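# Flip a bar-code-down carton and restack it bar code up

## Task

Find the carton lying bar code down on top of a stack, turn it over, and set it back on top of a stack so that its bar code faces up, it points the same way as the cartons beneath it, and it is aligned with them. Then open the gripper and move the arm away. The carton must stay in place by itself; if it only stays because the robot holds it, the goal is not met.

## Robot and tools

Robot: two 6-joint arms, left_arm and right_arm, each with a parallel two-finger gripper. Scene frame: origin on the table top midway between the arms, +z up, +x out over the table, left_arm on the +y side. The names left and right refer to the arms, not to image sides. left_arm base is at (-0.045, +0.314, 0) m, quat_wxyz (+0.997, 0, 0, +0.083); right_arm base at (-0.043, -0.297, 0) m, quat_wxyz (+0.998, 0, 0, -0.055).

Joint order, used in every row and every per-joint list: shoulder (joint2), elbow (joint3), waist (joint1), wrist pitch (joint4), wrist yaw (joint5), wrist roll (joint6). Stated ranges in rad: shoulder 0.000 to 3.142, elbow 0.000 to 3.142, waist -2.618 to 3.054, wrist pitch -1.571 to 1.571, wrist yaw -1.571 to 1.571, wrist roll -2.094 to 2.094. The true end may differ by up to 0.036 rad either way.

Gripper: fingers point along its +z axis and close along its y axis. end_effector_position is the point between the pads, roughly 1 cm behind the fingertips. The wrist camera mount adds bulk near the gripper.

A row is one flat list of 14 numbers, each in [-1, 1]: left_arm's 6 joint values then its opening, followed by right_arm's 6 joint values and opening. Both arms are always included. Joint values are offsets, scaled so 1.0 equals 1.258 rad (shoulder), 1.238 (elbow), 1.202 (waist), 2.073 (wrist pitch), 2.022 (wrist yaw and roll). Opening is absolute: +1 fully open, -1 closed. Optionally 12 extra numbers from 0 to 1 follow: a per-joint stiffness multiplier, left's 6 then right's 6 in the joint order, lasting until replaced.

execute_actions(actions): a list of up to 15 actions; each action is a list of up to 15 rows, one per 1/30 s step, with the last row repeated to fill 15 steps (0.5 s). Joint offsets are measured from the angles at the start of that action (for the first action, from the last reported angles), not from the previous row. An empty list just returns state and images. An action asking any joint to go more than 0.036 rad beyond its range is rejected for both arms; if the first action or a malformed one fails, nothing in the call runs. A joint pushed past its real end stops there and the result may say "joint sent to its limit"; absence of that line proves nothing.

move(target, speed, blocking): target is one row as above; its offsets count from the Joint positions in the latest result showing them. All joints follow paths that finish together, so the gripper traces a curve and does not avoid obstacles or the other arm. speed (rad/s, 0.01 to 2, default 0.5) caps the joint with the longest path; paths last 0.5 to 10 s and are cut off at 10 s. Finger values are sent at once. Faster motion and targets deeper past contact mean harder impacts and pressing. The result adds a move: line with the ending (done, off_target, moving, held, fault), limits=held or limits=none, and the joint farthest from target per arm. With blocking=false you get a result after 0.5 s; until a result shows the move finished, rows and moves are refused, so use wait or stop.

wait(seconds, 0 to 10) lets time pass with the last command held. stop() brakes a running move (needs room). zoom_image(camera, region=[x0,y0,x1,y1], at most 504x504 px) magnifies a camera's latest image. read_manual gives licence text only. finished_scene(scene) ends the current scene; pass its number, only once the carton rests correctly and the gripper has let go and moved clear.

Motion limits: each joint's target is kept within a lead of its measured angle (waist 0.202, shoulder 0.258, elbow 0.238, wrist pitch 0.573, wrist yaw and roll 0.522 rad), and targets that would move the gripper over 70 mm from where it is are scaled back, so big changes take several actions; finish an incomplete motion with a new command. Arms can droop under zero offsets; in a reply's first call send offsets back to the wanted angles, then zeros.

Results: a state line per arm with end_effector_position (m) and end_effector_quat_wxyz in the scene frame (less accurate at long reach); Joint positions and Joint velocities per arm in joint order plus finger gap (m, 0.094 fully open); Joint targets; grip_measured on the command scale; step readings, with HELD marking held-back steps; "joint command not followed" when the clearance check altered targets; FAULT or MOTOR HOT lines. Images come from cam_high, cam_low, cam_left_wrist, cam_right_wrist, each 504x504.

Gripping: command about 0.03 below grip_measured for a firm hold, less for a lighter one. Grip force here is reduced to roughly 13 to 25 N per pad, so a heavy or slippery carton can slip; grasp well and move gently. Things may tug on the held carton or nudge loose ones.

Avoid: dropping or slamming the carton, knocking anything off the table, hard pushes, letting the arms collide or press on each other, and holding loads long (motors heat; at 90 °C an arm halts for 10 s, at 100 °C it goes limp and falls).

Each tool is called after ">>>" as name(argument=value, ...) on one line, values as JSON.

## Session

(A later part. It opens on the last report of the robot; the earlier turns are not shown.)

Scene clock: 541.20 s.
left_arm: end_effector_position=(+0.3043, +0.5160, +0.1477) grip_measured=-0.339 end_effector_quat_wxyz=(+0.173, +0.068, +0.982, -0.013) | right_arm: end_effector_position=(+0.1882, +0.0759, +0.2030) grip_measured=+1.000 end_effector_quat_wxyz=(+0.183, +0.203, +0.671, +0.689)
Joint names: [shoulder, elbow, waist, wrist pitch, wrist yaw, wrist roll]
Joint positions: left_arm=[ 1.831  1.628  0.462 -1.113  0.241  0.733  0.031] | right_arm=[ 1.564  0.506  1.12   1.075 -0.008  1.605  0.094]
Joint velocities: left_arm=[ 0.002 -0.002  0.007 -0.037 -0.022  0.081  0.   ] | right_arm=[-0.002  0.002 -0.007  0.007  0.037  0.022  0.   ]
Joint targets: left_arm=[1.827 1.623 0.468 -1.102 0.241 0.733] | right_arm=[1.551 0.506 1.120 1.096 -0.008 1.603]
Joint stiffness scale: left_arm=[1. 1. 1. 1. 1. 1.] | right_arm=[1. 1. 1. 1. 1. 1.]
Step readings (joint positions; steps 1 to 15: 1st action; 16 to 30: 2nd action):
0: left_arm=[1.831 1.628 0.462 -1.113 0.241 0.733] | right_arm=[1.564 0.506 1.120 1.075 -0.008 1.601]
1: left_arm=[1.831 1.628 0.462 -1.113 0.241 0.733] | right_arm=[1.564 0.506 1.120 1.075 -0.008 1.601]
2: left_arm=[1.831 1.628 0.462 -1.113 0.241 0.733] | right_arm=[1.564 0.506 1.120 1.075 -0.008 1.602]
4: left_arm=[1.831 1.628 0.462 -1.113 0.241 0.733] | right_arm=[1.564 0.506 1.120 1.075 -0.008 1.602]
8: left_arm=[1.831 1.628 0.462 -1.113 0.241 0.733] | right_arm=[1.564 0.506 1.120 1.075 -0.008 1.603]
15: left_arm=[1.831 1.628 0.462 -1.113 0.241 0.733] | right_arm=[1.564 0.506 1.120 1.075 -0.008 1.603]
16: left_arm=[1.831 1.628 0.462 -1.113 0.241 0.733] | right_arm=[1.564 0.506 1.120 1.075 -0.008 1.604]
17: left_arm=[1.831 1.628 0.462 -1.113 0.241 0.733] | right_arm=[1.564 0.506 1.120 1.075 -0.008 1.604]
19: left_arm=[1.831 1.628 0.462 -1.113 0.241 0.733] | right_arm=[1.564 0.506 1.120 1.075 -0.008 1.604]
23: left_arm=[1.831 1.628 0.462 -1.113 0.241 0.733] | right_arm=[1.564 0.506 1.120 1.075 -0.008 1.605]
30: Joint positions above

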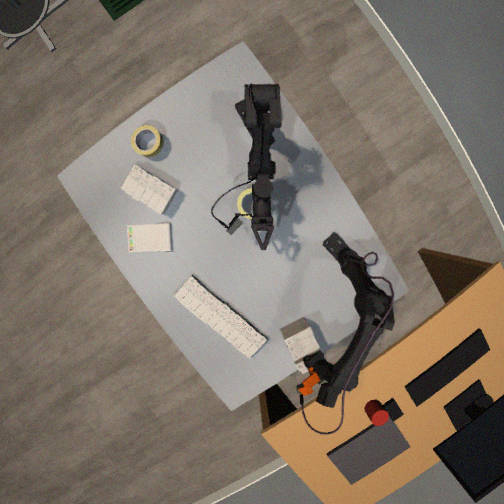

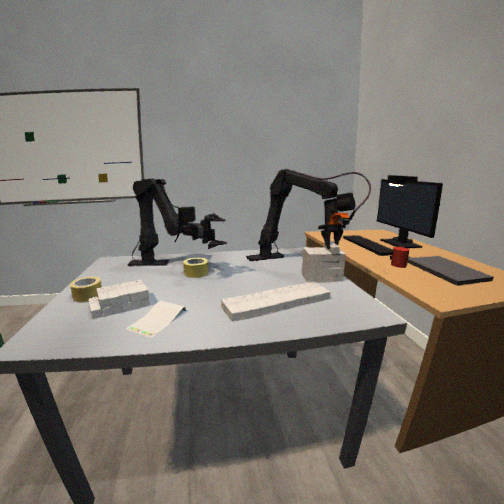

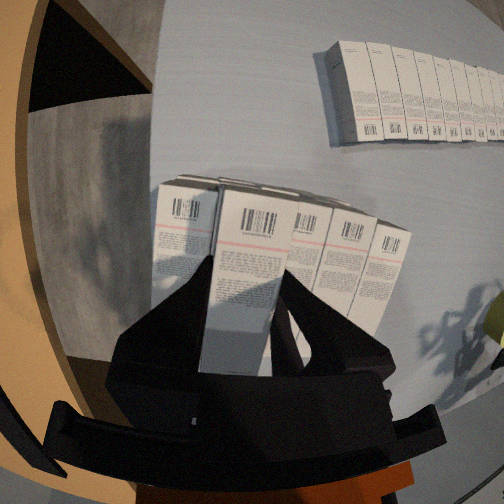

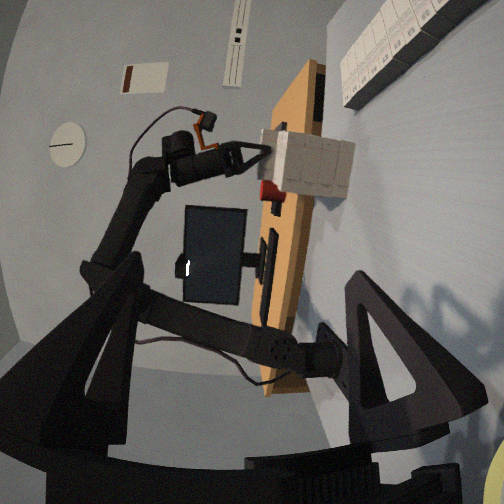

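>>> execute_actions(actions=[[[-0.003,-0.004,0.005,0.005,0,0,-0.33,-0.01,0,0,0.01,0,0,1],[-0.003,-0.004,0.005,0.005,0,0,-0.3,-0.01,0,0,0.01,0,0,1],[-0.003,-0.004,0.005,0.005,0,0,-0.25,-0.01,0,0,0.01,0,0,1],[-0.003,-0.004,0.005,0.005,0,0,-0.2,-0.01,0,0,0.01,0,0,1],[-0.003,-0.004,0.005,0.005,0,0,-0.1,-0.01,0,0,0.01,0,0,1],[-0.003,-0.004,0.005,0.005,0,0,0,-0.01,0,0,0.01,0,0,1],[-0.003,-0.004,0.005,0.005,0,0,0.1,-0.01,0,0,0.01,0,0,1],[-0.003,-0.004,0.005,0.005,0,0,0.2,-0.01,0,0,0.01,0,0,1],[-0.003,-0.004,0.005,0.005,0,0,0.3,-0.01,0,0,0.01,0,0,1]]])

>>> move(target=[-0.03,0.12,0,-0.06,0,0,0.4,-0.01,0,0,0.01,0,0,1], speed=0.3)

Scene clock: 548.43 s.
left_arm: end_effector_position=(+0.3043, +0.5160, +0.1477) grip_measured=+0.298 end_effector_quat_wxyz=(+0.173, +0.068, +0.982, -0.013) | right_arm: end_effector_position=(+0.1882, +0.0759, +0.2030) grip_measured=+1.000 end_effector_quat_wxyz=(+0.182, +0.204, +0.671, +0.690)
Joint names: [shoulder, elbow, waist, wrist pitch, wrist yaw, wrist roll]
Joint positions: left_arm=[ 1.831  1.628  0.462 -1.113  0.241  0.733  0.061] | right_arm=[ 1.564  0.506  1.12   1.075 -0.008  1.608  0.094]
Joint velocities: left_arm=[ 0.012  0.002 -0.007 -0.037 -0.037 -0.037  0.001] | right_arm=[-0.017  0.002 -0.022 -0.081 -0.037  0.037  0.   ]
Joint targets: left_arm=[1.827 1.623 0.468 -1.102 0.241 0.733] | right_arm=[1.551 0.506 1.120 1.096 -0.008 1.606]
Joint stiffness scale: left_arm=[1. 1. 1. 1. 1. 1.] | right_arm=[1. 1. 1. 1. 1. 1.]
Step readings (joint positions):
0: left_arm=[1.831 1.628 0.462 -1.113 0.241 0.733] | right_arm=[1.564 0.506 1.120 1.075 -0.008 1.605]
1: left_arm=[1.831 1.628 0.462 -1.113 0.241 0.733] | right_arm=[1.564 0.506 1.120 1.075 -0.008 1.606]
2: left_arm=[1.831 1.628 0.462 -1.113 0.241 0.733] | right_arm=[1.564 0.506 1.120 1.075 -0.008 1.606]
4: left_arm=[1.831 1.628 0.462 -1.113 0.241 0.733] | right_arm=[1.564 0.506 1.120 1.075 -0.008 1.607]
8: left_arm=[1.831 1.628 0.462 -1.113 0.241 0.733] | right_arm=[1.564 0.506 1.120 1.075 -0.008 1.607]
15: Joint positions above

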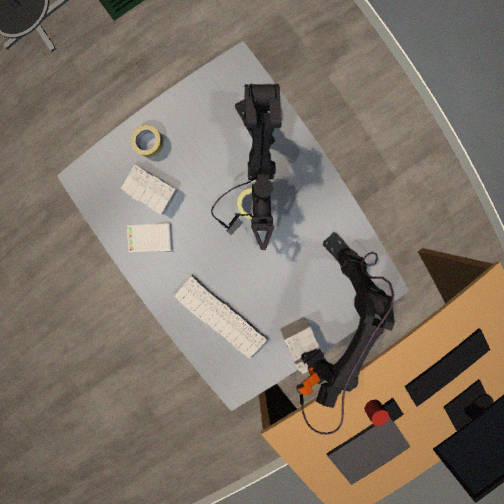

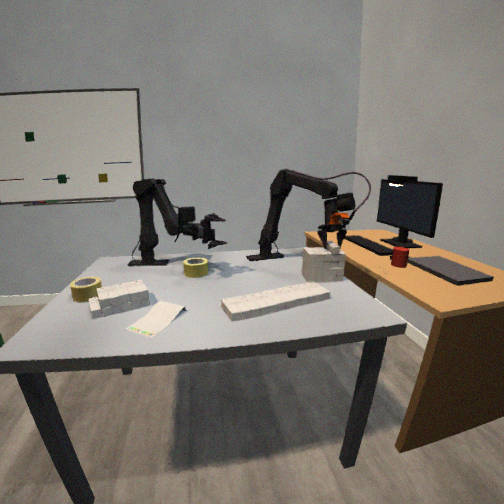

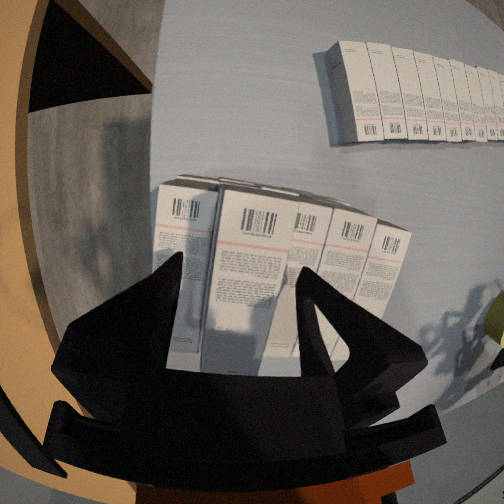

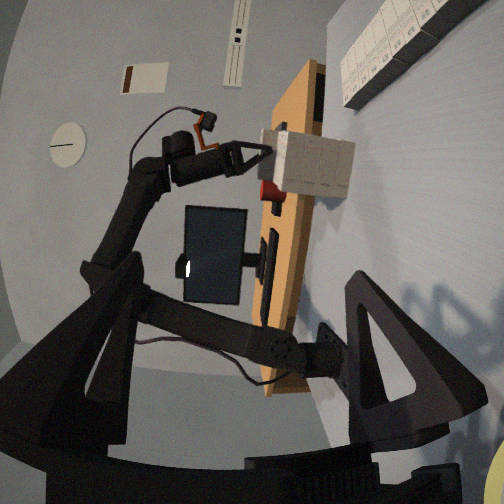

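Scene clock: 549.60 s.
left_arm: end_effector_position=(+0.3028, +0.5149, +0.1788) grip_measured=+0.398 end_effector_quat_wxyz=(+0.178, +0.068, +0.982, -0.009) | right_arm: end_effector_position=(+0.1882, +0.0759, +0.2030) grip_measured=+1.000 end_effector_quat_wxyz=(+0.181, +0.204, +0.670, +0.690)
Joint names: [shoulder, elbow, waist, wrist pitch, wrist yaw, wrist roll]
Joint positions: left_arm=[ 1.825  1.742  0.462 -1.221  0.241  0.733  0.066] | right_arm=[ 1.564  0.506  1.12   1.075 -0.008  1.61   0.094]
Joint velocities: left_arm=[ 0.007 -0.002  0.012 -0.095 -0.037 -0.051  0.   ] | right_arm=[-0.002 -0.012 -0.012  0.007 -0.007 -0.037  0.   ]
Joint targets: left_arm=[1.793 1.777 0.462 -1.237 0.241 0.733] | right_arm=[1.551 0.506 1.120 1.096 -0.008 1.608]
Joint stiffness scale: left_arm=[1. 1. 1. 1. 1. 1.] | right_arm=[1. 1. 1. 1. 1. 1.]
move: off_target (left_arm, right_arm); limits=none; left_arm: farthest joint: the elbow, 0.035 radians from its target (0.148 radians at the start); right_arm: farthest joint: the wrist pitch, 0.021 radians from its target (0.021 radians at the start)

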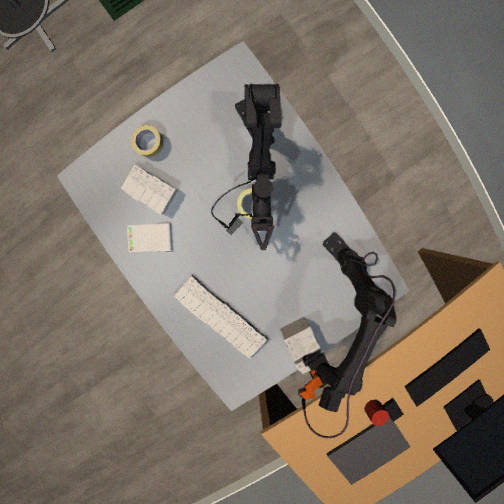

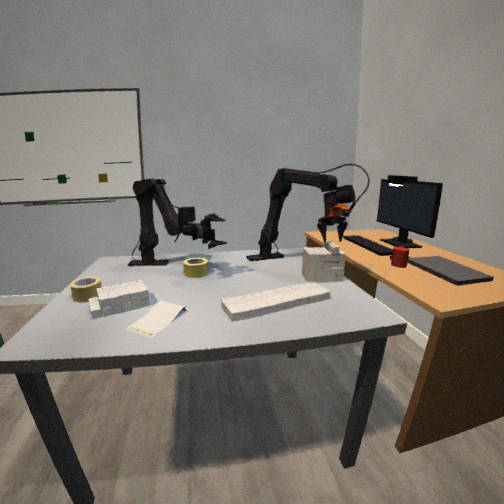

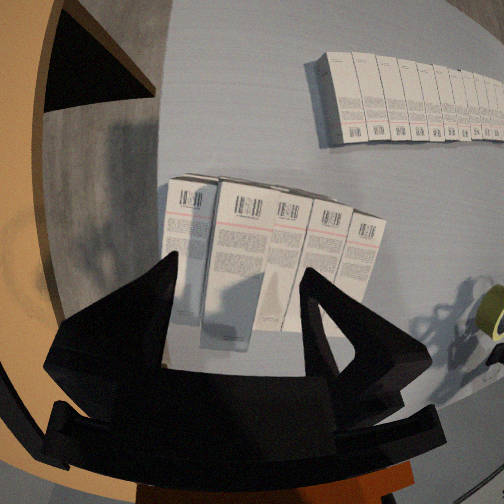

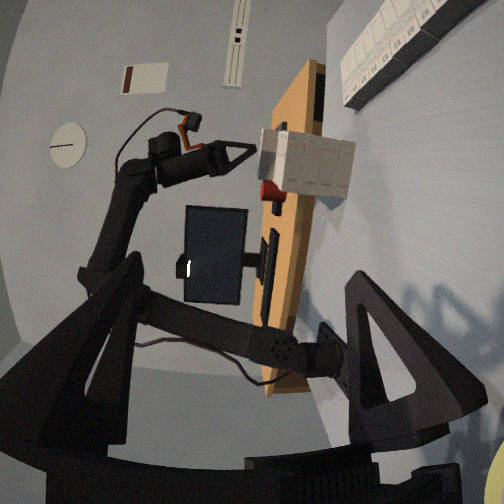

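>>> zoom_image(camera="cam_low", region=[290,225,360,295])

>>> zoom_image(camera="cam_left_wrist", region=[150,160,400,360])

>>> zoom_image(camera="cam_right_wrist", region=[240,110,370,220])

Region (290, 225, 360, 295) of cam_low's 504x504 image, scaled by 7.200, with more detail than that image has.

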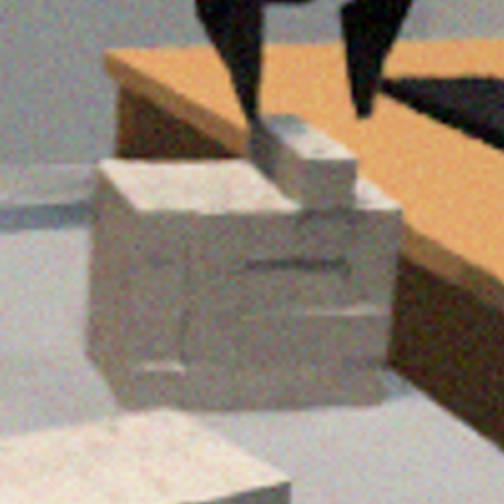

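Region (150, 160, 400, 360) of cam_left_wrist's 504x504 image, scaled by 2.016, with more detail than that image has; it fills the top 403 rows of this view, and the rest is white.

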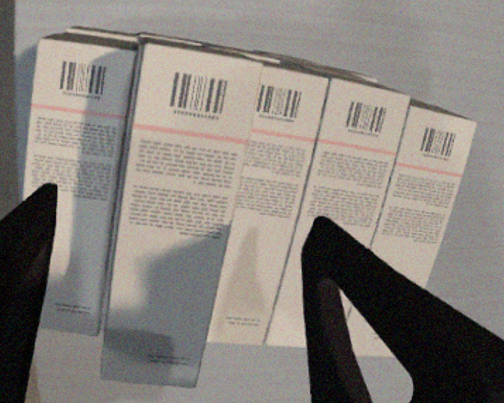

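Region (240, 110, 370, 220) of cam_right_wrist's 504x504 image, scaled by 3.877, with more detail than that image has; it fills the top 426 rows of this view, and the rest is white.

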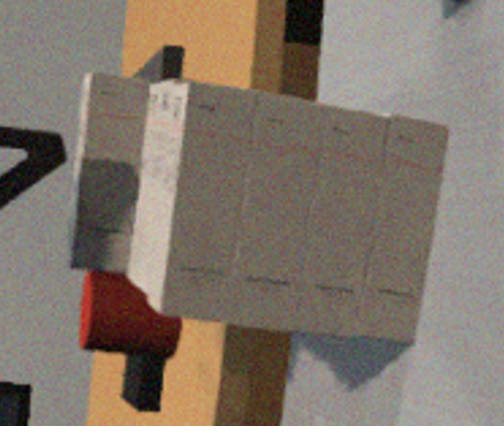

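>>> move(target=[-0.25,0.0,0,0,0,0,0.4,-0.01,0,0,0.01,0,0,1], speed=0.5)

>>> zoom_image(camera="cam_high", region=[270,310,340,380])

Scene clock: 572.67 s.
left_arm: end_effector_position=(+0.2748, +0.4946, +0.2880) grip_measured=+0.398 end_effector_quat_wxyz=(+0.288, +0.084, +0.950, +0.085) | right_arm: end_effector_position=(+0.1882, +0.0759, +0.2030) grip_measured=+1.000 end_effector_quat_wxyz=(+0.180, +0.205, +0.670, +0.690)
Joint names: [shoulder, elbow, waist, wrist pitch, wrist yaw, wrist roll]
Joint positions: left_arm=[ 1.525  1.742  0.462 -1.221  0.241  0.733  0.066] | right_arm=[ 1.564  0.506  1.12   1.075 -0.008  1.612  0.094]
Joint velocities: left_arm=[ 0.007 -0.017  0.007  0.007  0.007 -0.051  0.001] | right_arm=[ 0.017 -0.002 -0.012 -0.022 -0.051  0.051  0.   ]
Joint targets: left_arm=[1.510 1.742 0.462 -1.221 0.241 0.733] | right_arm=[1.551 0.506 1.120 1.096 -0.008 1.610]
Joint stiffness scale: left_arm=[1. 1. 1. 1. 1. 1.] | right_arm=[1. 1. 1. 1. 1. 1.]
move: off_target (right_arm); limits=none; left_arm: farthest joint: the shoulder, 0.015 radians from its target (0.314 radians at the start); right_arm: farthest joint: the wrist pitch, 0.021 radians from its target (0.021 radians at the start)

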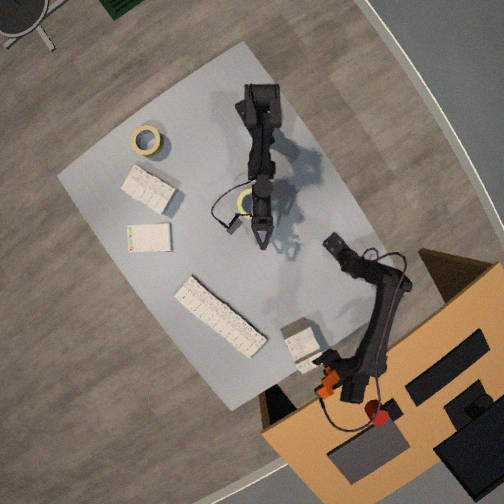

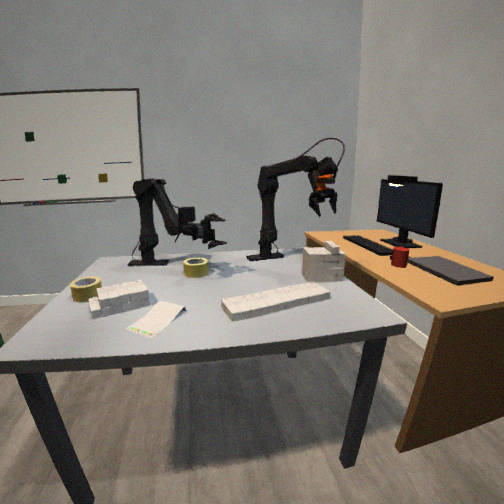

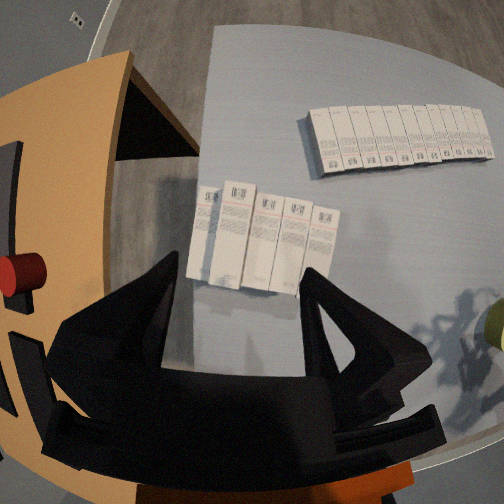

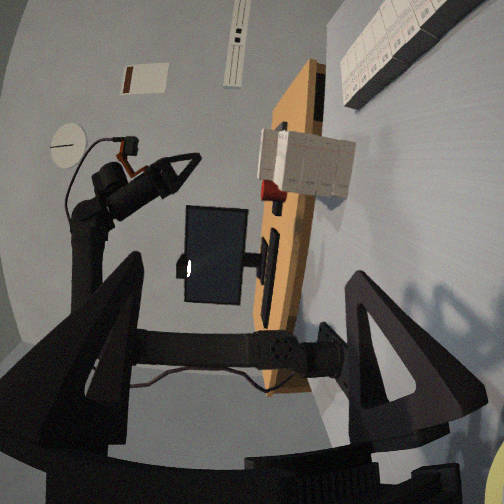

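Region (270, 310, 340, 380) of cam_high's 504x504 image, scaled by 7.200, with more detail than that image has.

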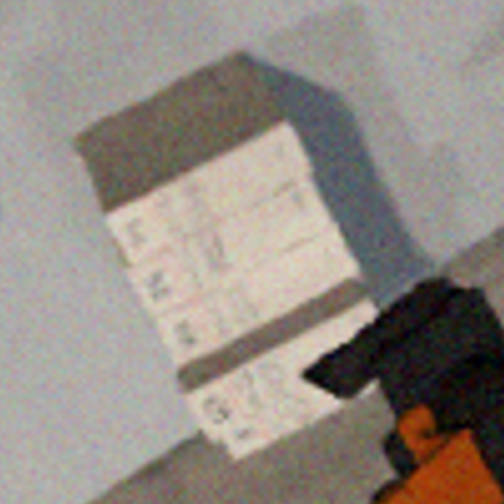

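>>> zoom_image(camera="cam_left_wrist", region=[175,165,355,310])

Region (175, 165, 355, 310) of cam_left_wrist's 504x504 image, scaled by 2.800, with more detail than that image has; it fills the top 406 rows of this view, and the rest is white.

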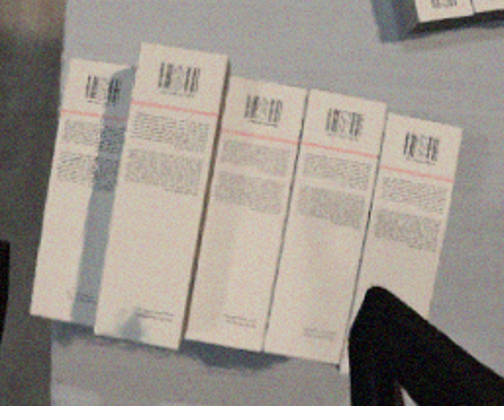

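>>> finished_scene(scene=1)

The scene is finished: the task was done.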